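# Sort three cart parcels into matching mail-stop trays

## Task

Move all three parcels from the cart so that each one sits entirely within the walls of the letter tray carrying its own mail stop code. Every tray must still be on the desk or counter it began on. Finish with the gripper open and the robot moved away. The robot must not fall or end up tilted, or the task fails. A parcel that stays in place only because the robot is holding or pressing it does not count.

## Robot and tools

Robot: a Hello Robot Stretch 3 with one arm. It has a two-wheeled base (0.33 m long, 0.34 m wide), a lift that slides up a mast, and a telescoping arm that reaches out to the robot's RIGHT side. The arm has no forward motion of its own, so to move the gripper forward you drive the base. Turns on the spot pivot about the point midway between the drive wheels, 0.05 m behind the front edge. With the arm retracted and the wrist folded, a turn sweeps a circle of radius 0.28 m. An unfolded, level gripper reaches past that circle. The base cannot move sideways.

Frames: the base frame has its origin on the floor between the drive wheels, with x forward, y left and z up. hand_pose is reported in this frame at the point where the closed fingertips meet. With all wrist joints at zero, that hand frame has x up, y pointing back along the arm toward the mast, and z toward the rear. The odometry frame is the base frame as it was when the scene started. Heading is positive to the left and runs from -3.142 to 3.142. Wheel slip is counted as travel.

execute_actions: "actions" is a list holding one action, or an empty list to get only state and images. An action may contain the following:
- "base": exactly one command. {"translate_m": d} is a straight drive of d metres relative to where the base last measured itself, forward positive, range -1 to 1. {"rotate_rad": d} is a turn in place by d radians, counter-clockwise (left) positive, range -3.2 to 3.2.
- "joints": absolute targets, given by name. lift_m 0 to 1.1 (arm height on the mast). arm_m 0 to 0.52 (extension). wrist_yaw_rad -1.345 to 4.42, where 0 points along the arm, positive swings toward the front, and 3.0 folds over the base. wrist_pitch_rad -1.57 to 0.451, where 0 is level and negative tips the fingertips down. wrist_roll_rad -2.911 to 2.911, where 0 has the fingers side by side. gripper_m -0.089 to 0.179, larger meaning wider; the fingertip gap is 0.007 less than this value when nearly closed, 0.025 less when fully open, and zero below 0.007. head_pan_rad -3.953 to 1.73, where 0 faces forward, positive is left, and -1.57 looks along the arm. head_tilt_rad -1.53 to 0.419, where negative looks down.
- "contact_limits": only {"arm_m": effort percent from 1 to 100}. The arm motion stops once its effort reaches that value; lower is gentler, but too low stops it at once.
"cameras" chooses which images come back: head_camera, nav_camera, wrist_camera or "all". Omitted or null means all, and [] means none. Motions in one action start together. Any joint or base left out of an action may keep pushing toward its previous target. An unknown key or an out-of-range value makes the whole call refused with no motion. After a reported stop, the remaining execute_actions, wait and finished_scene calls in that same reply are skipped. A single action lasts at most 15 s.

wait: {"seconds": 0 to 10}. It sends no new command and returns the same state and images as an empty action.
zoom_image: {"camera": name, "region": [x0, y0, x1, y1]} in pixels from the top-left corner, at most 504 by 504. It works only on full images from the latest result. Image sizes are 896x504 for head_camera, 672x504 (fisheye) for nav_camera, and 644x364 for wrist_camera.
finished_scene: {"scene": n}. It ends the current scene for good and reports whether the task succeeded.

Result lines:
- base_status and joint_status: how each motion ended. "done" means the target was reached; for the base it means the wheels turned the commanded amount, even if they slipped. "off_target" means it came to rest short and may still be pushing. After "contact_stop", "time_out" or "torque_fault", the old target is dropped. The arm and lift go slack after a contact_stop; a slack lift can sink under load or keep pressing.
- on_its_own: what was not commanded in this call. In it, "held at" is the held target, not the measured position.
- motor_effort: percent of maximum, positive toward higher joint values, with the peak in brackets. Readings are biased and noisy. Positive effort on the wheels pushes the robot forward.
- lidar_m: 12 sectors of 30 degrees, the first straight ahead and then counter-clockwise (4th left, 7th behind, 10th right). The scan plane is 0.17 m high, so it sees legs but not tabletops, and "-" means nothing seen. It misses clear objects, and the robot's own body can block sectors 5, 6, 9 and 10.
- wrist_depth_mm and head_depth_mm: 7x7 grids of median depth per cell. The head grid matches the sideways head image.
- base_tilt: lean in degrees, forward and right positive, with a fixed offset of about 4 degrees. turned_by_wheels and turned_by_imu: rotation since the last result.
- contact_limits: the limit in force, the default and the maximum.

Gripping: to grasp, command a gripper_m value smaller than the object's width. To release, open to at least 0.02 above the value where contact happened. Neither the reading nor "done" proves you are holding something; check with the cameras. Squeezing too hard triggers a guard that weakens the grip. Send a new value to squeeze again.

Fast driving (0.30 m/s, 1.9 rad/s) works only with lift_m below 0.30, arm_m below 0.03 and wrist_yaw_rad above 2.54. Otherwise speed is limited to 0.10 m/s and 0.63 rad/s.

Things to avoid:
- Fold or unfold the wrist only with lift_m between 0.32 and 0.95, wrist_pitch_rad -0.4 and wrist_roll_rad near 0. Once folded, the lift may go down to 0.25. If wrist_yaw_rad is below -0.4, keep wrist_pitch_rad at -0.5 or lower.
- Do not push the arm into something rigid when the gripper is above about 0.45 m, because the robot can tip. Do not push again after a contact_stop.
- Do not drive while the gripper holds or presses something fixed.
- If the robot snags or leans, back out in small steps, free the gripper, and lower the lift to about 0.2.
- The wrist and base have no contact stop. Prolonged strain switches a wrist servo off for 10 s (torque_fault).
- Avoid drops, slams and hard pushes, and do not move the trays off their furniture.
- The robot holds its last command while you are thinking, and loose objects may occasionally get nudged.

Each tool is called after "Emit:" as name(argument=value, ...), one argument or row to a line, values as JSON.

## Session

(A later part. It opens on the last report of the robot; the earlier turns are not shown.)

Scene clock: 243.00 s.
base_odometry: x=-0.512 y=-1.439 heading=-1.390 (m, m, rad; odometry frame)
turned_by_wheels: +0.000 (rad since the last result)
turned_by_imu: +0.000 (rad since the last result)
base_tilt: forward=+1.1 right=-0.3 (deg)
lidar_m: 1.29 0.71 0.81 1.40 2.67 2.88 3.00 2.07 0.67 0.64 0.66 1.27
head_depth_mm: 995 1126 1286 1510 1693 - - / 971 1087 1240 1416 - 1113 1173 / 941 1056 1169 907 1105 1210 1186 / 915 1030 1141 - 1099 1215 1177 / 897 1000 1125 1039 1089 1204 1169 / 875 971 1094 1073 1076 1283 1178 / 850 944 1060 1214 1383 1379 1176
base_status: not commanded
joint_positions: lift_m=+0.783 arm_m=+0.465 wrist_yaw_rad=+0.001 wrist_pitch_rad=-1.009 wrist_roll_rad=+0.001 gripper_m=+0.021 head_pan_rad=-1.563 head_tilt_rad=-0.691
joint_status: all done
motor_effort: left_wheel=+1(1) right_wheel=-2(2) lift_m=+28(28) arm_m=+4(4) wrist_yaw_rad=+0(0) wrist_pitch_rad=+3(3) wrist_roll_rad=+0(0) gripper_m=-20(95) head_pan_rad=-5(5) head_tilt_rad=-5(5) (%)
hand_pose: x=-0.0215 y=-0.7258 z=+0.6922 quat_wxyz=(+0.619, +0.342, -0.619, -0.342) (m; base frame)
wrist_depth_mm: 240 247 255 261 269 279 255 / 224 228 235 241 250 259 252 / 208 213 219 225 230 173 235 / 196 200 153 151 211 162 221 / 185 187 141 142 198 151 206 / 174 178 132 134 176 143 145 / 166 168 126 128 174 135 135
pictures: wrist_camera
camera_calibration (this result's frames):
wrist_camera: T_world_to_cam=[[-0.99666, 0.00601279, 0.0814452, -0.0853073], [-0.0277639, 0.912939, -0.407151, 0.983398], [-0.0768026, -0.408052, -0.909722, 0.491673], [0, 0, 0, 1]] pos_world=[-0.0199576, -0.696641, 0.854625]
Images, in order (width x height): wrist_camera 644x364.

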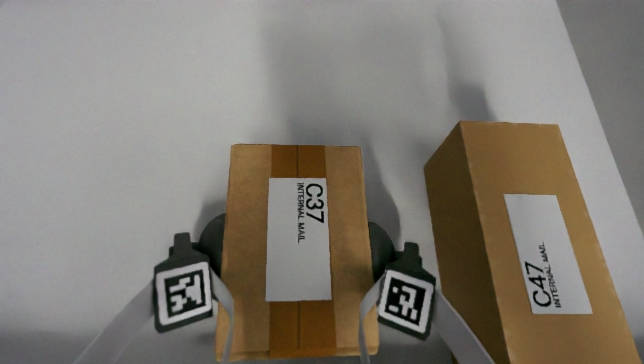

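Emit:
execute_actions(
  actions=[
    {"joints":{"lift_m":0.9}},
  ],
  cameras=[],
)

Emit:
execute_actions(
  actions=[
    {"base":{"rotate_rad":1.65},"joints":{"lift_m":1.1,"arm_m":0.15,"head_pan_rad":-0.6,"head_tilt_rad":-0.6}},
  ],
  cameras=["wrist_camera"],
)

Emit:
execute_actions(
  actions=[
    {"base":{"translate_m":1.0},"joints":{"arm_m":0.1,"head_pan_rad":-0.9}},
  ],
  cameras=["head_camera"],
)

Scene clock: 256.83 s.
base_odometry: x=-0.512 y=-1.439 heading=-1.390 (m, m, rad; odometry frame)
turned_by_wheels: +0.000 (rad since the last result)
turned_by_imu: +0.000 (rad since the last result)
base_tilt: forward=+1.0 right=-0.3 (deg)
lidar_m: 1.29 0.71 0.81 1.40 2.68 2.88 3.01 2.08 0.67 0.64 0.66 1.27
head_depth_mm: 998 1123 1264 - - 1352 1189 / 967 1079 - 975 1094 1361 1185 / 946 1034 1255 1046 1099 1211 1180 / 916 1013 - 970 1109 1212 1174 / 893 994 1124 1039 1095 1216 1174 / 872 972 1089 1071 1076 1276 1171 / 851 947 1056 1213 1405 1370 1165
base_status: not commanded
joint_positions: lift_m=+0.900 arm_m=+0.465 wrist_yaw_rad=+0.001 wrist_pitch_rad=-1.011 wrist_roll_rad=+0.001 gripper_m=+0.024 head_pan_rad=-1.563 head_tilt_rad=-0.691
joint_status: all done
motor_effort: left_wheel=+1(1) right_wheel=-2(2) lift_m=+41(41) arm_m=+4(4) wrist_yaw_rad=+0(0) wrist_pitch_rad=+4(3) wrist_roll_rad=+0(0) gripper_m=-19(19) head_pan_rad=-5(3) head_tilt_rad=-5(6) (%)
hand_pose: x=-0.0216 y=-0.7254 z=+0.8086 quat_wxyz=(+0.619, +0.342, -0.619, -0.343) (m; base frame)
wrist_depth_mm: 403 343 351 362 361 540 646 / 322 369 377 381 380 379 837 / 304 343 348 358 368 358 - / 308 320 153 152 345 340 - / 293 302 140 142 270 323 - / 277 287 132 134 256 305 971 / 263 266 126 128 235 287 273
pictures: none
No camera images: the call's "cameras" was empty. Leave "cameras" out to get every camera's image.

Scene clock: 260.40 s.
base_odometry: x=-0.512 y=-1.439 heading=+0.260 (m, m, rad; odometry frame)
turned_by_wheels: +1.650 (rad since the last result)
turned_by_imu: +1.643 (rad since the last result)
base_tilt: forward=+1.0 right=-0.3 (deg)
lidar_m: 1.62 2.52 3.31 3.00 1.85 0.65 0.64 1.09 1.34 1.29 0.71 0.85
head_depth_mm: 1164 1246 1100 780 841 931 1076 / 1248 1355 1023 844 935 1042 1197 / 1366 1476 1016 939 1052 1199 1223 / 1491 1628 1083 1038 1195 1390 1219 / 1666 1720 1138 1194 1396 1462 1227 / 1843 1939 1245 1403 1654 1456 1233 / 2107 2184 1388 1681 1816 1457 1232
base_status: done
joint_positions: lift_m=+1.100 arm_m=+0.150 wrist_yaw_rad=+0.001 wrist_pitch_rad=-1.011 wrist_roll_rad=+0.001 gripper_m=+0.024 head_pan_rad=-0.607 head_tilt_rad=-0.606
joint_status: all done
motor_effort: left_wheel=-1(5) right_wheel=+3(9) lift_m=+41(47) arm_m=-5(3) wrist_yaw_rad=+0(0) wrist_pitch_rad=+4(4) wrist_roll_rad=+0(0) gripper_m=-19(19) head_pan_rad=+5(51) head_tilt_rad=+4(18) (%)
hand_pose: x=-0.0216 y=-0.4109 z=+1.0085 quat_wxyz=(+0.619, +0.343, -0.618, -0.343) (m; base frame)
wrist_depth_mm: 355 603 - - - - - / 418 578 - - - - - / 502 570 - - - - - / 638 685 153 152 - - - / 856 895 141 142 - - - / - - 132 134 - - - / - - 126 128 - - -
pictures: wrist_camera
camera_calibration (this result's frames):
wrist_camera: T_world_to_cam=[[-0.996659, 0.00583349, 0.0814653, -0.113057], [-0.0277754, 0.913787, -0.405242, 0.823138], [-0.076806, -0.406151, -0.910572, 0.909551], [0, 0, 0, 1]] pos_world=[-0.019957, -0.382098, 1.17099]
Images, in order (width x height): wrist_camera 644x364.

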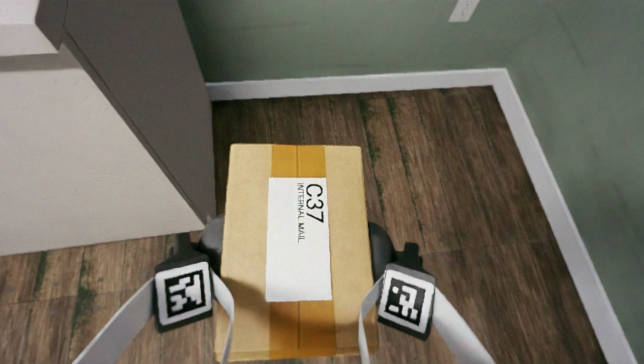

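Scene clock: 271.90 s.
base_odometry: x=+0.455 y=-1.182 heading=+0.259 (m, m, rad; odometry frame)
turned_by_wheels: +0.000 (rad since the last result)
turned_by_imu: +0.001 (rad since the last result)
base_tilt: forward=+1.0 right=-0.3 (deg)
lidar_m: 1.69 1.70 1.73 3.19 3.48 2.26 1.63 0.91 0.57 0.52 0.52 0.63
head_depth_mm: 915 992 1043 731 590 649 746 / 955 1041 1086 729 611 698 813 / 1010 1101 1022 728 659 757 890 / 1053 1166 1056 723 707 825 988 / 1122 1230 996 723 763 900 1147 / 1179 1312 1064 753 841 1000 1197 / 1257 1401 1062 788 916 1132 1228
base_status: done
joint_positions: lift_m=+1.100 arm_m=+0.100 wrist_yaw_rad=+0.001 wrist_pitch_rad=-1.011 wrist_roll_rad=+0.001 gripper_m=+0.024 head_pan_rad=-0.893 head_tilt_rad=-0.606
joint_status: all done
motor_effort: left_wheel=-2(2) right_wheel=+3(7) lift_m=+41(41) arm_m=-5(7) wrist_yaw_rad=+0(0) wrist_pitch_rad=+4(4) wrist_roll_rad=+0(0) gripper_m=-19(19) head_pan_rad=-4(33) head_tilt_rad=+4(4) (%)
hand_pose: x=-0.0216 y=-0.3609 z=+1.0085 quat_wxyz=(+0.619, +0.343, -0.618, -0.343) (m; base frame)
wrist_depth_mm: 327 335 346 357 368 384 390 / 304 314 317 328 339 349 360 / 286 294 303 320 358 439 491 / 380 414 152 152 540 628 717 / 513 557 140 142 832 - - / 781 854 132 134 - - - / - - 125 128 - - -
pictures: head_camera (sideways: a quarter turn clockwise sets it upright)
camera_calibration (this result's frames):
head_camera: T_world_to_cam=[[-0.336888, 0.4228, -0.841277, 1.1144], [0.78969, 0.613455, -0.00792674, 0.00797475], [0.512734, -0.667019, -0.540546, 0.658024], [0, 0, 0, 1]] pos_world=[0.0317401, -0.0371472, 1.29328]
Images, in order (width x height): head_camera 896x504.

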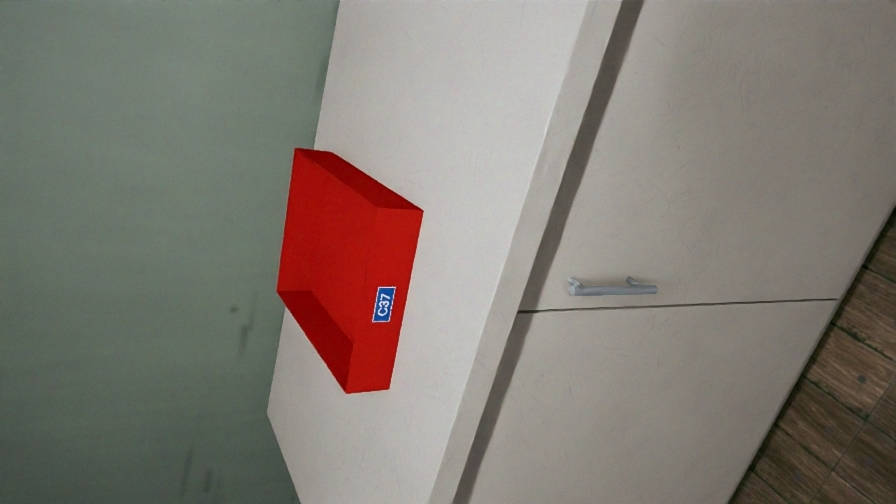

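Emit:
execute_actions(
  actions=[
    {"base":{"translate_m":0.355},"joints":{"arm_m":0.15,"head_pan_rad":-1.45,"wrist_pitch_rad":-0.75}},
  ],
  cameras=[],
)

Emit:
execute_actions(
  actions=[
    {"base":{"rotate_rad":0.30},"joints":{"arm_m":0.2}},
  ],
  cameras=["head_camera","wrist_camera"],
)

Scene clock: 291.57 s.
base_odometry: x=+0.798 y=-1.091 heading=+0.259 (m, m, rad; odometry frame)
turned_by_wheels: +0.000 (rad since the last result)
turned_by_imu: +0.000 (rad since the last result)
base_tilt: forward=+0.9 right=-0.4 (deg)
lidar_m: 1.34 1.35 1.50 3.22 3.69 2.64 1.99 0.80 0.50 0.45 0.45 0.55
head_depth_mm: - - 960 729 590 674 820 / - - - 662 567 664 803 / 889 960 1063 469 566 653 790 / 881 974 1030 661 563 633 774 / 878 971 933 659 561 635 757 / 875 958 924 647 560 624 746 / 870 958 1013 651 539 614 734
base_status: done
joint_positions: lift_m=+1.100 arm_m=+0.150 wrist_yaw_rad=+0.001 wrist_pitch_rad=-0.774 wrist_roll_rad=+0.001 gripper_m=+0.024 head_pan_rad=-1.443 head_tilt_rad=-0.606
joint_status: all done
motor_effort: left_wheel=-1(2) right_wheel=+3(8) lift_m=+41(41) arm_m=+4(5) wrist_yaw_rad=+0(0) wrist_pitch_rad=+8(8) wrist_roll_rad=+0(0) gripper_m=-19(19) head_pan_rad=-5(45) head_tilt_rad=+4(4) (%)
hand_pose: x=-0.0215 y=-0.4611 z=+1.0422 quat_wxyz=(+0.655, +0.267, -0.655, -0.267) (m; base frame)
wrist_depth_mm: 467 489 518 529 572 569 525 / 413 422 447 455 481 497 480 / 364 371 383 399 410 432 437 / 285 310 153 152 365 374 390 / 298 304 141 143 331 337 348 / 272 279 132 134 303 302 316 / 250 253 125 128 285 479 703
pictures: none
No camera images: the call's "cameras" was empty. Leave "cameras" out to get every camera's image.

Scene clock: 293.20 s.
base_odometry: x=+0.798 y=-1.091 heading=+0.559 (m, m, rad; odometry frame)
turned_by_wheels: +0.300 (rad since the last result)
turned_by_imu: +0.298 (rad since the last result)
base_tilt: forward=+1.2 right=-0.5 (deg)
lidar_m: 1.34 1.46 1.88 3.36 2.99 1.98 1.23 0.58 0.46 0.45 0.49 1.35
head_depth_mm: - - 1004 698 548 584 684 / - - - 640 546 603 718 / 890 963 1046 635 563 629 747 / 915 1001 1006 658 565 653 786 / 936 1023 1070 688 583 682 822 / 958 1051 1067 716 601 709 864 / 983 1085 1154 715 604 739 909
base_status: done
joint_positions: lift_m=+1.100 arm_m=+0.200 wrist_yaw_rad=+0.001 wrist_pitch_rad=-0.773 wrist_roll_rad=+0.001 gripper_m=+0.024 head_pan_rad=-1.443 head_tilt_rad=-0.606
joint_status: all done
motor_effort: left_wheel=-2(5) right_wheel=+3(8) lift_m=+41(41) arm_m=+3(4) wrist_yaw_rad=+0(0) wrist_pitch_rad=+8(8) wrist_roll_rad=+0(0) gripper_m=-19(19) head_pan_rad=-5(5) head_tilt_rad=+3(4) (%)
hand_pose: x=-0.0215 y=-0.5112 z=+1.0423 quat_wxyz=(+0.655, +0.267, -0.655, -0.267) (m; base frame)
wrist_depth_mm: 480 503 485 488 521 585 577 / 419 421 429 460 465 495 514 / 369 364 384 396 402 429 439 / 327 320 154 152 348 376 386 / 296 298 140 142 307 339 347 / 271 274 132 133 300 303 308 / 249 251 125 128 263 278 282
pictures: head_camera (sideways: a quarter turn clockwise sets it upright), wrist_camera
camera_calibration (this result's frames):
head_camera: T_world_to_cam=[[-0.0660994, 0.536395, -0.841374, 1.11288], [0.993895, 0.110048, -0.00792358, 0.00672499], [0.0883412, -0.836761, -0.540395, 0.660415], [0, 0, 0, 1]] pos_world=[0.0085347, -0.0450726, 1.29328]
wrist_camera: T_world_to_cam=[[-0.996672, 0.0246565, 0.0777031, -0.101622], [-0.0278812, 0.792585, -0.609123, 1.07901], [-0.0766052, -0.609262, -0.78926, 0.669239], [0, 0, 0, 1]] pos_world=[-0.019932, -0.444963, 1.19335]
Images, in order (width x height): head_camera 896x504, wrist_camera 644x364.

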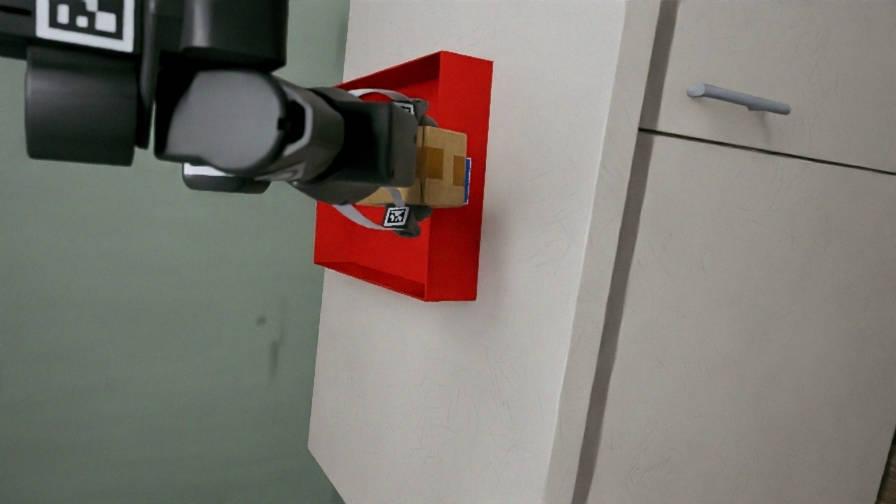

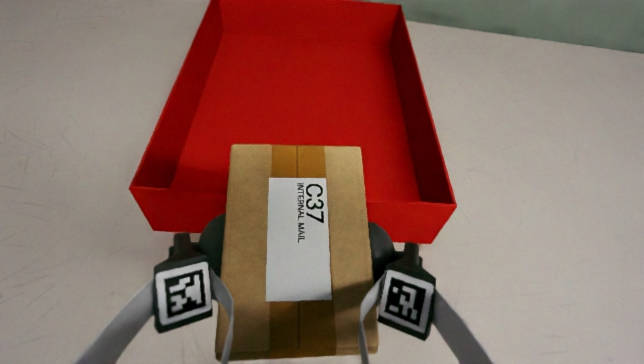

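Emit:
execute_actions(
  actions=[
    {"joints":{"arm_m":0.44}},
  ],
  cameras=[],
)

Emit:
execute_actions(
  actions=[
    {"joints":{"arm_m":0.48,"wrist_pitch_rad":-1.0,"lift_m":1.037}},
  ],
  cameras=["head_camera","wrist_camera"],
)

Scene clock: 300.33 s.
base_odometry: x=+0.798 y=-1.091 heading=+0.559 (m, m, rad; odometry frame)
turned_by_wheels: +0.000 (rad since the last result)
turned_by_imu: +0.000 (rad since the last result)
base_tilt: forward=+0.9 right=-0.4 (deg)
lidar_m: 1.34 1.46 1.88 3.35 3.00 1.99 1.23 0.58 0.46 0.45 0.49 1.35
head_depth_mm: 873 932 994 704 549 584 686 / - 966 994 652 546 603 715 / 888 969 888 663 563 628 749 / 908 999 1002 659 563 653 783 / 938 1022 1074 689 583 678 821 / 955 1060 1071 716 604 709 862 / 986 1087 1151 712 601 742 914
base_status: not commanded
joint_positions: lift_m=+1.100 arm_m=+0.440 wrist_yaw_rad=+0.001 wrist_pitch_rad=-0.773 wrist_roll_rad=+0.001 gripper_m=+0.024 head_pan_rad=-1.443 head_tilt_rad=-0.606
joint_status: all done
motor_effort: left_wheel=-1(1) right_wheel=+2(3) lift_m=+41(41) arm_m=+4(2) wrist_yaw_rad=+0(1) wrist_pitch_rad=+8(8) wrist_roll_rad=+0(0) gripper_m=-19(18) head_pan_rad=-3(4) head_tilt_rad=+3(4) (%)
hand_pose: x=-0.0215 y=-0.7513 z=+1.0423 quat_wxyz=(+0.655, +0.267, -0.655, -0.267) (m; base frame)
wrist_depth_mm: 468 453 437 417 400 388 374 / 410 428 468 470 450 435 416 / 368 362 338 337 362 423 454 / 328 325 153 152 350 375 386 / 298 291 140 143 316 336 344 / 272 236 132 134 272 298 309 / 244 247 125 128 259 272 281
pictures: none
No camera images: the call's "cameras" was empty. Leave "cameras" out to get every camera's image.

Scene clock: 301.73 s.
base_odometry: x=+0.798 y=-1.091 heading=+0.559 (m, m, rad; odometry frame)
turned_by_wheels: +0.000 (rad since the last result)
turned_by_imu: +0.000 (rad since the last result)
base_tilt: forward=+1.0 right=-0.2 (deg)
lidar_m: 1.33 1.46 1.88 3.37 3.00 1.99 1.23 0.58 0.46 0.45 0.49 1.35
head_depth_mm: 847 948 986 700 548 584 688 / 864 - 1001 652 546 603 716 / 891 972 948 662 566 628 749 / 911 995 1007 658 564 656 784 / 936 1031 1077 688 583 679 820 / 953 1056 1067 716 602 709 862 / 982 1087 1149 717 602 740 913
base_status: not commanded
joint_positions: lift_m=+1.037 arm_m=+0.480 wrist_yaw_rad=+0.001 wrist_pitch_rad=-1.010 wrist_roll_rad=+0.001 gripper_m=+0.024 head_pan_rad=-1.443 head_tilt_rad=-0.606
joint_status: all done
motor_effort: left_wheel=-1(1) right_wheel=+2(2) lift_m=+29(35) arm_m=+4(6) wrist_yaw_rad=+0(0) wrist_pitch_rad=+3(7) wrist_roll_rad=+0(0) gripper_m=-19(19) head_pan_rad=-4(4) head_tilt_rad=+3(3) (%)
hand_pose: x=-0.0216 y=-0.7405 z=+0.9461 quat_wxyz=(+0.619, +0.342, -0.619, -0.343) (m; base frame)
wrist_depth_mm: 191 245 254 260 265 246 296 / 180 230 239 246 252 217 271 / 182 217 224 227 233 211 251 / 185 204 153 152 219 208 229 / 182 191 141 142 205 204 212 / 176 181 132 134 195 192 157 / 167 170 126 128 178 183 147
pictures: head_camera (sideways: a quarter turn clockwise sets it upright), wrist_camera
camera_calibration (this result's frames):
head_camera: T_world_to_cam=[[-0.0660386, 0.5364, -0.841376, 1.11288], [0.993907, 0.109936, -0.00792352, 0.00672484], [0.0882472, -0.836773, -0.540392, 0.660412], [0, 0, 0, 1]] pos_world=[0.00852963, -0.0450729, 1.29328]
wrist_camera: T_world_to_cam=[[-0.996659, 0.00591104, 0.0814599, -0.105983], [-0.0277764, 0.913396, -0.406123, 1.09957], [-0.0768058, -0.407028, -0.910181, 0.717779], [0, 0, 0, 1]] pos_world=[-0.0199569, -0.711562, 1.1085]
Images, in order (width x height): head_camera 896x504, wrist_camera 644x364.

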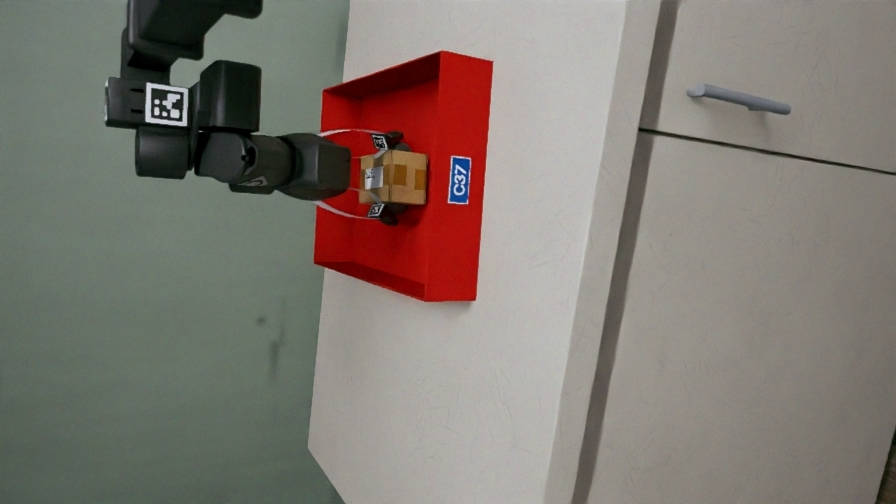

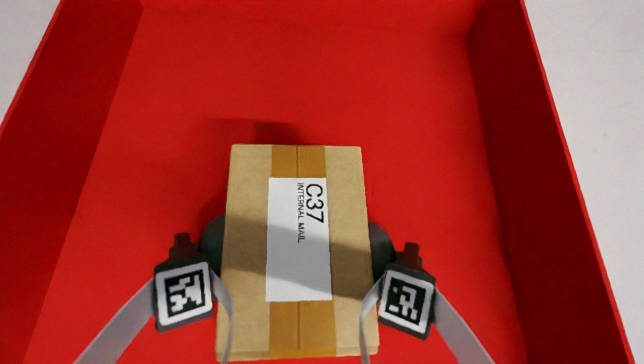

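Emit:
execute_actions(
  actions=[
    {"joints":{"gripper_m":0.095,"lift_m":1.032}},
  ],
  cameras=[],
)

Emit:
execute_actions(
  actions=[
    {"joints":{"lift_m":1.1,"wrist_pitch_rad":-0.7}},
  ],
  cameras=["wrist_camera"],
)

Emit:
execute_actions(
  actions=[
    {"base":{"rotate_rad":-0.377},"joints":{"arm_m":0.4,"head_pan_rad":-1.1}},
  ],
  cameras=["head_camera"],
)

Emit:
execute_actions(
  actions=[
    {"base":{"translate_m":-0.68},"joints":{"arm_m":0.1,"head_pan_rad":-1.57,"head_tilt_rad":-0.7}},
  ],
  cameras=[],
)

Emit:
execute_actions(
  actions=[
    {"base":{"translate_m":-0.67},"joints":{"lift_m":0.92,"wrist_pitch_rad":-1.0}},
  ],
  cameras=[],
)

Emit:
execute_actions(
  actions=[
    {"base":{"rotate_rad":-1.572},"joints":{"arm_m":0.38}},
  ],
  cameras=["head_camera","wrist_camera"],
)

Scene clock: 311.63 s.
base_odometry: x=+0.798 y=-1.091 heading=+0.559 (m, m, rad; odometry frame)
turned_by_wheels: +0.000 (rad since the last result)
turned_by_imu: +0.000 (rad since the last result)
base_tilt: forward=+1.1 right=-0.3 (deg)
lidar_m: 1.34 1.46 1.88 3.35 3.00 1.99 1.23 0.58 0.46 0.45 0.49 1.35
head_depth_mm: 849 - 995 699 548 584 688 / 861 - 933 648 547 605 719 / 889 967 940 662 564 627 751 / 906 1000 1049 658 563 653 785 / 932 1024 1078 691 582 682 824 / 957 1058 1074 716 602 710 862 / 985 1079 1149 713 603 740 908
base_status: not commanded
joint_positions: lift_m=+1.032 arm_m=+0.480 wrist_yaw_rad=+0.000 wrist_pitch_rad=-1.010 wrist_roll_rad=+0.001 gripper_m=+0.095 head_pan_rad=-1.443 head_tilt_rad=-0.606
joint_status: all done
motor_effort: left_wheel=-2(1) right_wheel=+2(2) lift_m=+29(28) arm_m=+3(4) wrist_yaw_rad=+0(0) wrist_pitch_rad=+3(3) wrist_roll_rad=+0(0) gripper_m=+0(79) head_pan_rad=-4(4) head_tilt_rad=+3(4) (%)
hand_pose: x=-0.0216 y=-0.7405 z=+0.9411 quat_wxyz=(+0.619, +0.342, -0.619, -0.342) (m; base frame)
wrist_depth_mm: 182 242 252 254 258 232 288 / 179 224 233 240 247 216 265 / 181 211 217 222 228 212 243 / 185 199 155 154 212 208 222 / 181 188 144 143 200 197 165 / 173 - 135 135 186 188 155 / 166 165 165 130 175 179 142
pictures: none
No camera images: the call's "cameras" was empty. Leave "cameras" out to get every camera's image.

Scene clock: 313.10 s.
base_odometry: x=+0.798 y=-1.091 heading=+0.559 (m, m, rad; odometry frame)
turned_by_wheels: +0.000 (rad since the last result)
turned_by_imu: +0.000 (rad since the last result)
base_tilt: forward=+1.1 right=-0.3 (deg)
lidar_m: 1.34 1.46 1.88 3.35 3.01 1.99 1.23 0.58 0.46 0.45 0.49 1.35
head_depth_mm: 870 933 990 699 549 585 689 / - 968 1004 651 546 602 716 / 889 975 936 660 566 629 750 / 906 1005 979 658 564 652 783 / 934 1031 1075 687 583 681 828 / 956 1062 1059 717 604 707 865 / 982 1089 1148 712 603 738 909
base_status: not commanded
joint_positions: lift_m=+1.100 arm_m=+0.480 wrist_yaw_rad=+0.001 wrist_pitch_rad=-0.718 wrist_roll_rad=+0.001 gripper_m=+0.095 head_pan_rad=-1.443 head_tilt_rad=-0.606
joint_status: all done
motor_effort: left_wheel=-1(1) right_wheel=+2(2) lift_m=+40(39) arm_m=+4(3) wrist_yaw_rad=+0(0) wrist_pitch_rad=+6(6) wrist_roll_rad=+0(0) gripper_m=+0(0) head_pan_rad=-4(4) head_tilt_rad=+3(3) (%)
hand_pose: x=-0.0215 y=-0.8017 z=+1.0517 quat_wxyz=(+0.662, +0.249, -0.662, -0.249) (m; base frame)
wrist_depth_mm: 412 400 378 365 351 343 331 / 466 445 429 411 394 375 368 / 396 408 454 454 444 429 414 / 344 345 325 321 337 399 433 / 310 311 323 334 330 353 363 / 281 - 292 298 302 314 325 / 261 254 263 271 272 284 293
pictures: wrist_camera
camera_calibration (this result's frames):
wrist_camera: T_world_to_cam=[[-0.996675, 0.0288395, 0.0762078, -0.0902547], [-0.0278943, 0.757996, -0.651662, 1.33203], [-0.0765588, -0.651621, -0.754671, 0.429366], [0, 0, 0, 1]] pos_world=[-0.0199268, -0.727288, 1.19894]
Images, in order (width x height): wrist_camera 644x364.

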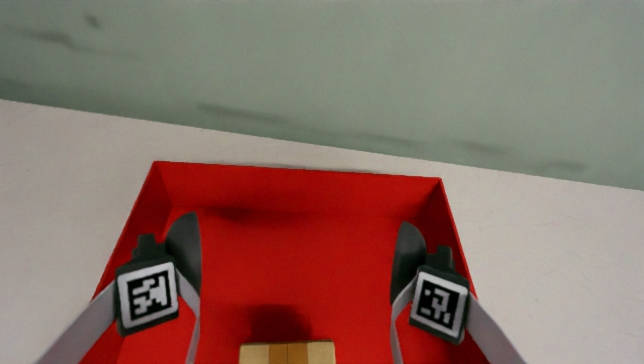

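Scene clock: 315.20 s.
base_odometry: x=+0.798 y=-1.091 heading=+0.182 (m, m, rad; odometry frame)
turned_by_wheels: -0.377 (rad since the last result)
turned_by_imu: -0.375 (rad since the last result)
base_tilt: forward=+1.0 right=-0.3 (deg)
lidar_m: 1.33 1.34 1.51 2.13 3.67 2.75 1.99 0.90 0.52 0.45 0.45 0.52
head_depth_mm: 847 931 994 728 547 590 695 / 866 948 1010 655 547 599 719 / 883 970 942 660 546 625 752 / 901 988 940 657 564 646 775 / 919 1010 1079 659 581 667 807 / 939 1036 1070 716 579 690 838 / 960 1058 1064 713 601 715 873
base_status: done
joint_positions: lift_m=+1.100 arm_m=+0.400 wrist_yaw_rad=+0.000 wrist_pitch_rad=-0.718 wrist_roll_rad=+0.001 gripper_m=+0.095 head_pan_rad=-1.107 head_tilt_rad=-0.606
joint_status: all done
motor_effort: left_wheel=+1(5) right_wheel=-2(11) lift_m=+41(40) arm_m=-5(5) wrist_yaw_rad=+0(1) wrist_pitch_rad=+6(6) wrist_roll_rad=+0(0) gripper_m=+0(0) head_pan_rad=+4(36) head_tilt_rad=+3(4) (%)
hand_pose: x=-0.0215 y=-0.7224 z=+1.0518 quat_wxyz=(+0.662, +0.249, -0.662, -0.249) (m; base frame)
wrist_depth_mm: 406 420 446 474 511 546 582 / 449 473 484 514 535 502 524 / 344 406 418 431 449 449 467 / 330 355 359 377 385 401 364 / 295 324 324 336 349 356 348 / 266 - 293 301 304 318 320 / 241 258 266 272 276 287 292
pictures: head_camera (sideways: a quarter turn clockwise sets it upright)
camera_calibration (this result's frames):
head_camera: T_world_to_cam=[[-0.239236, 0.484588, -0.841392, 1.11396], [0.902043, 0.431573, -0.00792302, 0.00728456], [0.359283, -0.760867, -0.540368, 0.658727], [0, 0, 0, 1]] pos_world=[0.0232587, -0.0417501, 1.29329]
Images, in order (width x height): head_camera 896x504.

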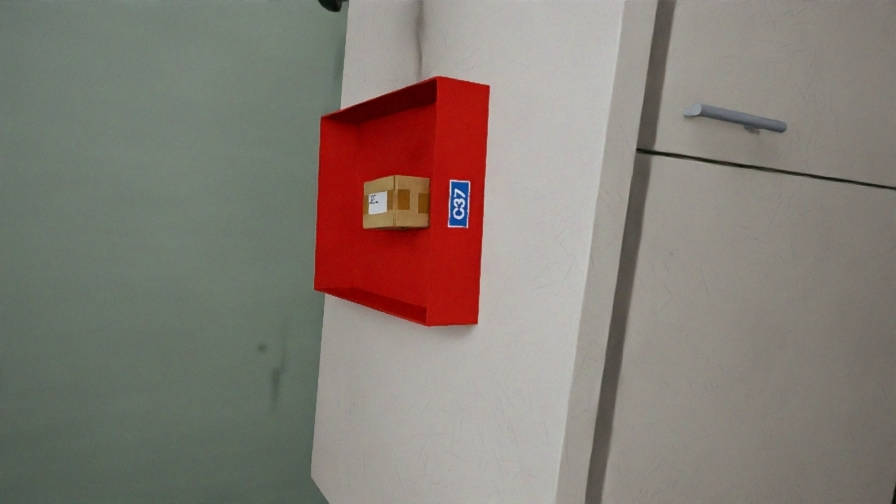

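Scene clock: 323.17 s.
base_odometry: x=+0.129 y=-1.215 heading=+0.182 (m, m, rad; odometry frame)
turned_by_wheels: +0.000 (rad since the last result)
turned_by_imu: -0.002 (rad since the last result)
base_tilt: forward=+0.9 right=-0.3 (deg)
lidar_m: 1.26 1.94 2.23 3.17 3.30 2.00 1.31 1.76 0.72 0.63 0.62 0.72
head_depth_mm: - - 819 868 1556 1399 1190 / - - 834 829 992 1294 1186 / - - - 817 941 1163 1188 / 1066 - - 776 897 1095 1182 / 1030 1124 904 735 855 1036 1174 / 1003 1078 834 708 820 983 1146 / 979 1058 850 687 783 929 1122
base_status: done
joint_positions: lift_m=+1.100 arm_m=+0.100 wrist_yaw_rad=+0.000 wrist_pitch_rad=-0.718 wrist_roll_rad=+0.001 gripper_m=+0.095 head_pan_rad=-1.563 head_tilt_rad=-0.691
joint_status: all done
motor_effort: left_wheel=+1(2) right_wheel=-2(9) lift_m=+41(40) arm_m=-6(4) wrist_yaw_rad=+0(0) wrist_pitch_rad=+6(6) wrist_roll_rad=+0(0) gripper_m=+0(0) head_pan_rad=-4(41) head_tilt_rad=-5(18) (%)
hand_pose: x=-0.0215 y=-0.4224 z=+1.0518 quat_wxyz=(+0.662, +0.249, -0.662, -0.249) (m; base frame)
wrist_depth_mm: 500 517 585 609 665 - - / 436 453 480 514 534 580 - / 401 411 422 436 462 490 - / 353 372 402 472 531 - - / 423 454 513 575 647 - - / 499 - 639 748 830 - - / 583 732 811 - - - -
pictures: none
No camera images: the call's "cameras" was empty. Leave "cameras" out to get every camera's image.

Scene clock: 331.03 s.
base_odometry: x=-0.530 y=-1.336 heading=+0.183 (m, m, rad; odometry frame)
turned_by_wheels: +0.000 (rad since the last result)
turned_by_imu: -0.002 (rad since the last result)
base_tilt: forward=+1.0 right=-0.4 (deg)
lidar_m: 1.60 2.47 2.80 2.92 2.11 1.25 0.64 0.67 1.30 1.39 0.80 0.93
head_depth_mm: 1281 1456 1664 1824 - 1340 1183 / 1243 1416 1597 - - 1328 1189 / 1224 1376 1553 1714 - 1321 1183 / 1189 1323 1507 1690 1638 1314 1173 / 1160 1305 1461 1672 1678 1349 1171 / 1130 1252 1412 1607 1683 1348 1172 / 1104 1224 1316 995 1038 1201 1170
base_status: done
joint_positions: lift_m=+0.920 arm_m=+0.100 wrist_yaw_rad=+0.000 wrist_pitch_rad=-1.006 wrist_roll_rad=+0.001 gripper_m=+0.095 head_pan_rad=-1.563 head_tilt_rad=-0.691
joint_status: all done
motor_effort: left_wheel=+1(1) right_wheel=-2(7) lift_m=+28(38) arm_m=-5(5) wrist_yaw_rad=+0(0) wrist_pitch_rad=+2(5) wrist_roll_rad=+0(0) gripper_m=+0(0) head_pan_rad=-4(4) head_tilt_rad=-6(6) (%)
hand_pose: x=-0.0216 y=-0.3620 z=+0.8296 quat_wxyz=(+0.619, +0.341, -0.619, -0.341) (m; base frame)
wrist_depth_mm: 502 726 - - - - - / 575 662 - - - - - / 679 747 - - - - - / 837 - - - - - - / 959 970 - - - - - / 889 - 892 925 942 - - / 835 836 863 886 883 917 954
pictures: none
No camera images: the call's "cameras" was empty. Leave "cameras" out to get every camera's image.

Scene clock: 334.47 s.
base_odometry: x=-0.530 y=-1.336 heading=-1.389 (m, m, rad; odometry frame)
turned_by_wheels: -1.572 (rad since the last result)
turned_by_imu: -1.565 (rad since the last result)
base_tilt: forward=+1.0 right=-0.4 (deg)
lidar_m: 1.38 0.80 0.92 1.61 2.65 2.81 3.25 2.12 1.26 0.64 0.67 1.30
head_depth_mm: 1017 1143 1280 - - 1365 1181 / 983 1099 - 1509 1636 1396 1187 / 964 1057 - 1337 1104 1323 1172 / 943 1046 - 953 1094 1207 1177 / 911 1018 1155 1046 1089 1211 1167 / 897 989 1123 1032 1092 1197 1168 / 872 971 1074 1070 1057 1313 1177
base_status: done
joint_positions: lift_m=+0.920 arm_m=+0.380 wrist_yaw_rad=+0.000 wrist_pitch_rad=-1.006 wrist_roll_rad=+0.001 gripper_m=+0.095 head_pan_rad=-1.563 head_tilt_rad=-0.691
joint_status: all done
motor_effort: left_wheel=+1(5) right_wheel=-2(5) lift_m=+28(28) arm_m=+4(4) wrist_yaw_rad=+0(0) wrist_pitch_rad=+2(2) wrist_roll_rad=+0(0) gripper_m=+0(0) head_pan_rad=-5(4) head_tilt_rad=-5(6) (%)
hand_pose: x=-0.0216 y=-0.6415 z=+0.8296 quat_wxyz=(+0.619, +0.341, -0.619, -0.341) (m; base frame)
wrist_depth_mm: 407 424 425 434 662 756 793 / 383 395 403 411 429 928 - / 357 367 374 380 397 - - / 336 342 350 310 366 - - / 317 321 327 288 347 - - / 302 - 316 320 324 - - / 827 828 844 878 892 940 942
pictures: head_camera (sideways: a quarter turn clockwise sets it upright), wrist_camera
camera_calibration (this result's frames):
head_camera: T_world_to_cam=[[-0.0018697, 0.610424, -0.792073, 1.04821], [0.999914, -0.00912198, -0.00939032, 0.00859684], [-0.0129573, -0.792023, -0.610354, 0.752049], [0, 0, 0, 1]] pos_world=[0.00310829, -0.044134, 1.28936]
wrist_camera: T_world_to_cam=[[-0.996659, 0.00626595, 0.0814327, -0.0968304], [-0.0277548, 0.911732, -0.409847, 0.9638], [-0.0768129, -0.410738, -0.908512, 0.648303], [0, 0, 0, 1]] pos_world=[-0.0199588, -0.611838, 0.991887]
Images, in order (width x height): head_camera 896x504, wrist_camera 644x364.

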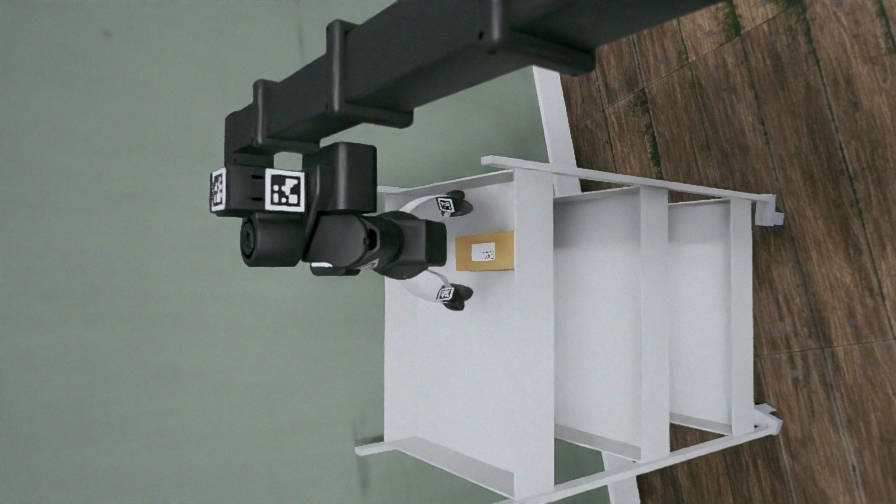

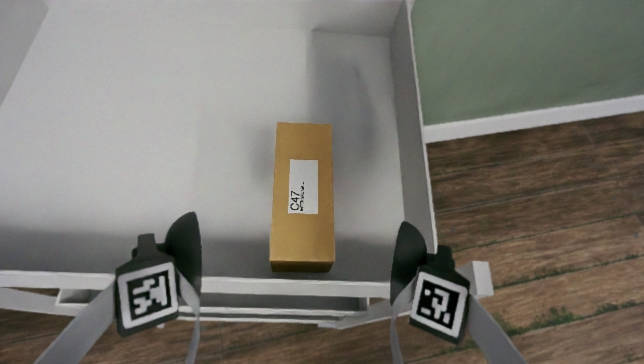

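Emit:
execute_actions(
  actions=[
    {"joints":{"arm_m":0.465,"lift_m":0.845}},
  ],
  cameras=[],
)

Emit:
execute_actions(
  actions=[
    {"joints":{"lift_m":0.783}},
  ],
  cameras=["wrist_camera"],
)

Emit:
execute_actions(
  actions=[
    {"joints":{"gripper_m":0.012,"head_pan_rad":-3.3,"head_tilt_rad":-0.3}},
  ],
)

Scene clock: 341.07 s.
base_odometry: x=-0.530 y=-1.336 heading=-1.389 (m, m, rad; odometry frame)
turned_by_wheels: +0.000 (rad since the last result)
turned_by_imu: +0.000 (rad since the last result)
base_tilt: forward=+1.1 right=-0.2 (deg)
lidar_m: 1.39 0.80 0.92 1.60 2.65 2.80 3.26 2.11 1.26 0.64 0.67 1.30
head_depth_mm: 1017 1146 1312 1523 - - 1156 / 988 1109 1256 - 1652 1365 1180 / 958 1077 - 1082 1098 1323 1180 / 938 1050 1150 936 1103 1208 1173 / 919 1018 1146 1037 1102 1206 1172 / 894 989 1113 1041 1088 1193 1166 / 871 963 1076 1072 1060 1317 1172
base_status: not commanded
joint_positions: lift_m=+0.845 arm_m=+0.465 wrist_yaw_rad=+0.000 wrist_pitch_rad=-1.006 wrist_roll_rad=+0.001 gripper_m=+0.095 head_pan_rad=-1.563 head_tilt_rad=-0.691
joint_status: all done
motor_effort: left_wheel=+1(1) right_wheel=-2(2) lift_m=+28(29) arm_m=+3(1) wrist_yaw_rad=+1(0) wrist_pitch_rad=+2(2) wrist_roll_rad=+0(0) gripper_m=+0(0) head_pan_rad=-4(5) head_tilt_rad=-5(5) (%)
hand_pose: x=-0.0216 y=-0.7263 z=+0.7545 quat_wxyz=(+0.619, +0.341, -0.619, -0.341) (m; base frame)
wrist_depth_mm: 318 324 330 338 327 636 679 / 295 302 315 322 316 778 888 / 276 281 290 297 299 - - / 260 265 270 224 279 - - / 244 249 253 208 265 940 - / 232 - 234 196 248 885 941 / 219 220 223 184 234 852 873
pictures: none
No camera images: the call's "cameras" was empty. Leave "cameras" out to get every camera's image.

Scene clock: 342.47 s.
base_odometry: x=-0.530 y=-1.336 heading=-1.389 (m, m, rad; odometry frame)
turned_by_wheels: +0.000 (rad since the last result)
turned_by_imu: +0.000 (rad since the last result)
base_tilt: forward=+1.0 right=-0.5 (deg)
lidar_m: 1.39 0.80 0.92 1.60 2.65 2.80 3.26 2.11 1.26 0.64 0.67 1.30
head_depth_mm: 1008 1147 1317 1532 1713 - - / 992 1113 1269 1473 - 1336 1184 / 962 1083 1192 935 1073 1316 1171 / 937 1049 1171 962 1096 1213 1183 / 922 1021 1149 1039 1097 1215 1176 / 892 996 1119 1034 1091 1186 1177 / 871 967 1072 1075 1058 1306 1161
base_status: not commanded
joint_positions: lift_m=+0.783 arm_m=+0.465 wrist_yaw_rad=+0.000 wrist_pitch_rad=-1.006 wrist_roll_rad=+0.001 gripper_m=+0.095 head_pan_rad=-1.563 head_tilt_rad=-0.691
joint_status: all done
motor_effort: left_wheel=+1(1) right_wheel=-2(2) lift_m=+28(26) arm_m=+4(4) wrist_yaw_rad=+0(0) wrist_pitch_rad=+2(2) wrist_roll_rad=+0(0) gripper_m=+0(0) head_pan_rad=-3(4) head_tilt_rad=-5(5) (%)
hand_pose: x=-0.0216 y=-0.7263 z=+0.6925 quat_wxyz=(+0.619, +0.341, -0.619, -0.341) (m; base frame)
wrist_depth_mm: 241 249 255 266 268 220 693 / 225 229 236 243 250 202 889 / 210 214 215 165 231 187 - / 197 200 202 153 214 183 - / 184 189 188 143 201 181 922 / 174 - 156 135 188 178 838 / 167 167 167 127 177 166 136
pictures: wrist_camera
camera_calibration (this result's frames):
wrist_camera: T_world_to_cam=[[-0.996659, 0.00622564, 0.0814361, -0.0851693], [-0.0277544, 0.911938, -0.409389, 0.984854], [-0.0768134, -0.410281, -0.908718, 0.489393], [0, 0, 0, 1]] pos_world=[-0.0199588, -0.696806, 0.854845]
Images, in order (width x height): wrist_camera 644x364.

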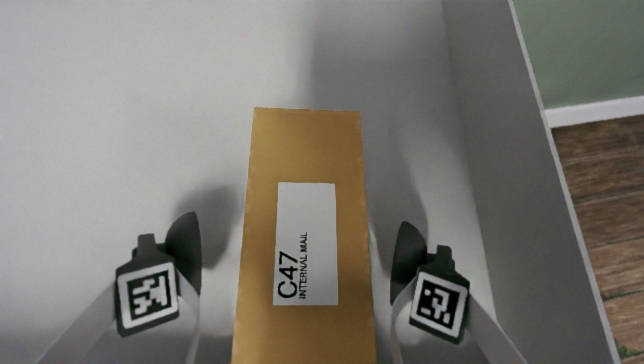

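Scene clock: 343.90 s.
base_odometry: x=-0.530 y=-1.336 heading=-1.389 (m, m, rad; odometry frame)
turned_by_wheels: +0.000 (rad since the last result)
turned_by_imu: +0.000 (rad since the last result)
base_tilt: forward=+0.9 right=-0.3 (deg)
lidar_m: 1.39 0.80 0.92 1.61 2.65 2.81 3.26 2.11 1.25 0.64 0.67 1.30
head_depth_mm: 3280 3483 3530 3658 2858 2002 1549 / 3331 3674 3934 - 2904 1990 1531 / 3264 3546 3755 3859 2826 2009 1523 / 3199 3307 3542 3795 2832 1973 1526 / 3055 3211 3381 3519 2805 1999 1516 / 2902 3047 3176 3360 2848 2006 1521 / 2877 2973 3054 3157 2827 1970 1523
base_status: not commanded
joint_positions: lift_m=+0.783 arm_m=+0.465 wrist_yaw_rad=+0.000 wrist_pitch_rad=-1.011 wrist_roll_rad=+0.001 gripper_m=+0.013 head_pan_rad=-3.293 head_tilt_rad=-0.310
joint_status: all done
motor_effort: left_wheel=+1(1) right_wheel=-2(2) lift_m=+28(28) arm_m=+4(4) wrist_yaw_rad=+0(0) wrist_pitch_rad=+4(4) wrist_roll_rad=+0(1) gripper_m=-20(93) head_pan_rad=-5(51) head_tilt_rad=+6(39) (%)
hand_pose: x=-0.0216 y=-0.7253 z=+0.6920 quat_wxyz=(+0.619, +0.342, -0.619, -0.343) (m; base frame)
wrist_depth_mm: 241 243 254 261 267 221 694 / 224 229 234 241 248 202 865 / 209 214 215 161 230 185 - / 196 200 198 150 215 183 - / 183 188 140 140 203 181 905 / 175 177 130 132 191 178 144 / 165 167 125 125 175 176 136
pictures: head_camera (sideways: a quarter turn clockwise sets it upright), nav_camera (sideways: a quarter turn counterclockwise sets it upright), wrist_camera
camera_calibration (this result's frames):
head_camera: T_world_to_cam=[[0.268212, -0.0436758, -0.962369, 1.26871], [-0.16939, -0.985546, -0.00248142, 0.00673798], [-0.948351, 0.163682, -0.271734, 0.31713], [0, 0, 0, 1]] pos_world=[-0.0383921, 0.0101442, 1.30716]
nav_camera: T_world_to_cam=[[-0.316522, 0.0414791, 0.947678, -1.189], [0.126193, 0.992005, -0.00127131, 0.055928], [-0.940154, 0.119188, -0.319225, 0.37824], [0, 0, 0, 1]] pos_world=[-0.0277973, -0.0512438, 1.2476]
wrist_camera: T_world_to_cam=[[-0.996659, 0.00587398, 0.0814644, -0.0854083], [-0.0277557, 0.913694, -0.405453, 0.98229], [-0.0768151, -0.40636, -0.910479, 0.49339], [0, 0, 0, 1]] pos_world=[-0.0199589, -0.696517, 0.854452]
Images, in order (width x height): head_camera 896x504, nav_camera 672x504, wrist_camera 644x364.

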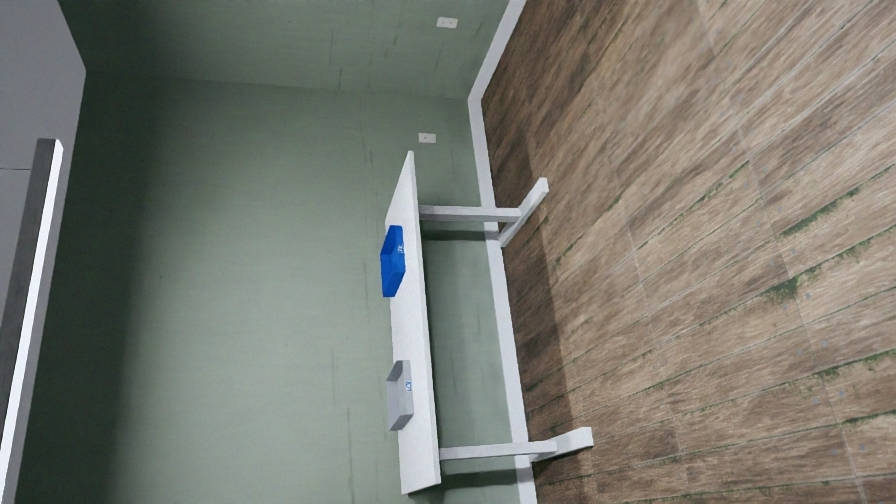

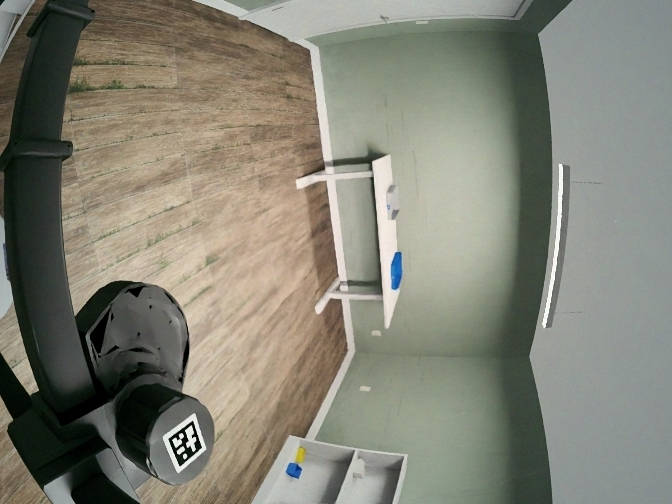

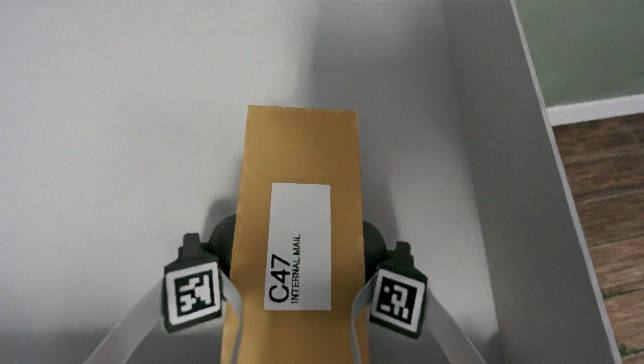

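Emit:
execute_actions(
  actions=[
    {"joints":{"lift_m":0.9}},
  ],
  cameras=[],
)

Emit:
execute_actions(
  actions=[
    {"base":{"translate_m":-0.22},"joints":{"lift_m":0.94,"arm_m":0.2}},
  ],
  cameras=["wrist_camera"],
)

Emit:
execute_actions(
  actions=[
    {"base":{"translate_m":-0.56},"joints":{"lift_m":0.292,"arm_m":0.0,"wrist_yaw_rad":2.62,"wrist_pitch_rad":-0.45,"head_pan_rad":-3.14,"head_tilt_rad":-0.5}},
  ],
)

Scene clock: 372.13 s.
base_odometry: x=-0.530 y=-1.336 heading=-1.389 (m, m, rad; odometry frame)
turned_by_wheels: +0.000 (rad since the last result)
turned_by_imu: +0.000 (rad since the last result)
base_tilt: forward=+1.0 right=-0.3 (deg)
lidar_m: 1.39 0.80 0.92 1.60 2.65 2.81 3.27 2.12 1.26 0.64 0.67 1.30
head_depth_mm: 3274 3492 3619 3607 2848 2221 - / 3361 3680 3930 - 2854 2058 - / 3291 3530 3746 3813 2873 2026 - / 3169 3319 3537 3708 2884 1991 - / 3059 3216 3344 3634 2895 1974 - / 2945 3069 3270 3363 2831 1971 1522 / 2805 2962 3090 3179 2843 1979 1529
base_status: not commanded
joint_positions: lift_m=+0.900 arm_m=+0.465 wrist_yaw_rad=+0.000 wrist_pitch_rad=-1.012 wrist_roll_rad=+0.001 gripper_m=+0.016 head_pan_rad=-3.293 head_tilt_rad=-0.310
joint_status: all done
motor_effort: left_wheel=+1(1) right_wheel=-2(2) lift_m=+41(43) arm_m=+4(4) wrist_yaw_rad=+0(0) wrist_pitch_rad=+4(4) wrist_roll_rad=+0(0) gripper_m=-18(19) head_pan_rad=-4(5) head_tilt_rad=+6(6) (%)
hand_pose: x=-0.0216 y=-0.7252 z=+0.8085 quat_wxyz=(+0.618, +0.343, -0.618, -0.343) (m; base frame)
wrist_depth_mm: 345 344 355 366 360 633 701 / 358 364 375 385 392 779 864 / 328 344 342 161 368 - - / 312 319 317 150 334 - - / 293 301 140 140 319 - - / 278 283 131 133 259 944 - / 264 266 125 125 277 902 915
pictures: none
No camera images: the call's "cameras" was empty. Leave "cameras" out to get every camera's image.

Scene clock: 375.43 s.
base_odometry: x=-0.569 y=-1.120 heading=-1.389 (m, m, rad; odometry frame)
turned_by_wheels: +0.000 (rad since the last result)
turned_by_imu: +0.000 (rad since the last result)
base_tilt: forward=+1.1 right=-0.3 (deg)
lidar_m: 1.60 1.01 1.17 2.04 2.55 3.03 2.71 2.18 1.32 0.64 0.67 1.36
head_depth_mm: 3176 3398 3549 3595 3252 - - / 3255 3463 3747 3819 2862 - - / 3154 3253 3458 3686 2848 - - / 2965 3194 3318 3467 2862 - - / 2845 2964 3148 3339 2821 2178 - / 2740 2878 2975 3134 2903 1980 1539 / 2660 2808 2868 2906 2673 1970 1522
base_status: done
joint_positions: lift_m=+0.940 arm_m=+0.200 wrist_yaw_rad=+0.000 wrist_pitch_rad=-1.012 wrist_roll_rad=+0.001 gripper_m=+0.016 head_pan_rad=-3.293 head_tilt_rad=-0.310
joint_status: all done
motor_effort: left_wheel=+1(2) right_wheel=-2(9) lift_m=+42(42) arm_m=-4(2) wrist_yaw_rad=+0(1) wrist_pitch_rad=+4(4) wrist_roll_rad=+0(0) gripper_m=-19(19) head_pan_rad=-4(3) head_tilt_rad=+6(6) (%)
hand_pose: x=-0.0216 y=-0.4606 z=+0.8484 quat_wxyz=(+0.618, +0.343, -0.618, -0.343) (m; base frame)
wrist_depth_mm: 433 449 683 928 - - - / 353 408 739 - - - - / 644 648 421 161 - - - / 621 624 487 151 - - - / 911 852 140 141 - - - / 888 910 131 132 - - - / 853 847 125 125 905 946 956
pictures: wrist_camera
camera_calibration (this result's frames):
wrist_camera: T_world_to_cam=[[-0.996659, 0.005755, 0.0814736, -0.0997657], [-0.0277546, 0.914293, -0.404102, 0.802922], [-0.0768163, -0.405013, -0.911078, 0.744484], [0, 0, 0, 1]] pos_world=[-0.0199591, -0.432006, 1.01087]
Images, in order (width x height): wrist_camera 644x364.

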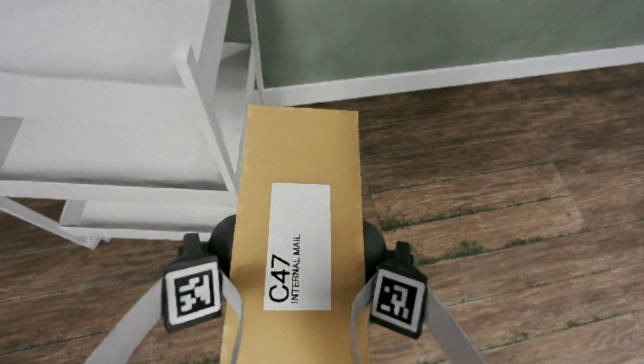

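Scene clock: 382.77 s.
base_odometry: x=-0.671 y=-0.569 heading=-1.389 (m, m, rad; odometry frame)
turned_by_wheels: +0.000 (rad since the last result)
turned_by_imu: -0.002 (rad since the last result)
base_tilt: forward=+1.0 right=-0.4 (deg)
lidar_m: 1.55 1.55 1.80 2.15 2.42 2.53 2.15 2.42 1.46 1.28 0.91 0.90
head_depth_mm: 2475 2731 2881 3009 2110 1611 1320 / 2439 2607 2558 2766 2144 1631 1307 / 2324 2528 2547 2926 2095 1623 1314 / 2278 2477 2573 2864 2101 1625 1309 / 2195 2392 2374 2767 2100 1611 1296 / 2170 2293 2319 2654 2059 1619 1312 / 2098 2251 2459 2595 2063 1601 1311
base_status: done
joint_positions: lift_m=+0.292 arm_m=+0.002 wrist_yaw_rad=+2.618 wrist_pitch_rad=-0.483 wrist_roll_rad=+0.001 gripper_m=+0.016 head_pan_rad=-3.147 head_tilt_rad=-0.494
joint_status: all done
joint sent to its limit — the command would take arm_m past its lower limit, so that joint was sent only as far as its limit.
motor_effort: left_wheel=+1(4) right_wheel=-2(7) lift_m=+29(39) arm_m=-4(8) wrist_yaw_rad=+3(4) wrist_pitch_rad=+11(10) wrist_roll_rad=+0(0) gripper_m=-19(18) head_pan_rad=+4(23) head_tilt_rad=-4(26) (%)
hand_pose: x=+0.0866 y=+0.0398 z=+0.2906 quat_wxyz=(+0.341, +0.707, -0.014, +0.619) (m; base frame)
wrist_depth_mm: - - - - - - - / - - - - - - - / 761 818 790 161 918 - - / 642 652 624 150 738 766 790 / 539 546 140 140 621 619 644 / 461 482 130 132 530 531 538 / - - 124 125 433 458 469
pictures: head_camera (sideways: a quarter turn clockwise sets it upright), nav_camera (sideways: a quarter turn counterclockwise sets it upright), wrist_camera
camera_calibration (this result's frames):
head_camera: T_world_to_cam=[[0.443497, -0.00520988, -0.896261, 1.18135], [-0.0237261, -0.999701, -0.00592925, 0.0103371], [-0.895962, 0.0238944, -0.443488, 0.540329], [0, 0, 0, 1]] pos_world=[-0.0395662, 0.00357786, 1.29849]
nav_camera: T_world_to_cam=[[-0.487479, -0.00399665, 0.873125, -1.09068], [-0.0185237, 0.999812, -0.00576551, 0.0626609], [-0.872938, -0.0189841, -0.487462, 0.596758], [0, 0, 0, 1]] pos_world=[-0.00958908, -0.0556793, 1.24356]
wrist_camera: T_world_to_cam=[[0.840069, -0.538292, 0.0672751, -0.0827415], [-0.26847, -0.520298, -0.810688, 0.319142], [0.47139, 0.662972, -0.581601, 0.261553], [0, 0, 0, 1]] pos_world=[0.0318953, -0.0518922, 0.41641]
Images, in order (width x height): head_camera 896x504, nav_camera 672x504, wrist_camera 644x364.

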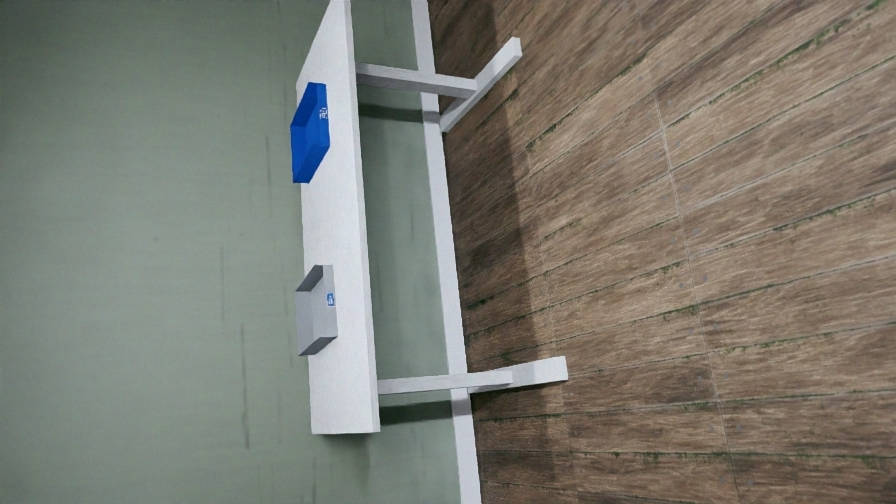

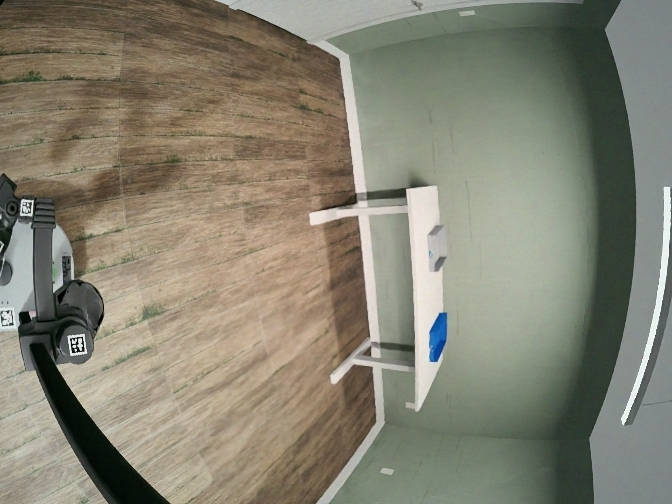

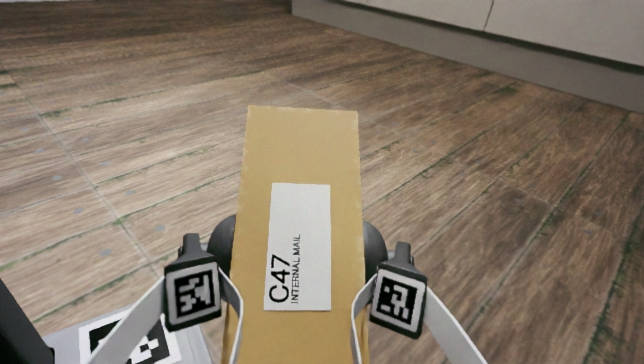

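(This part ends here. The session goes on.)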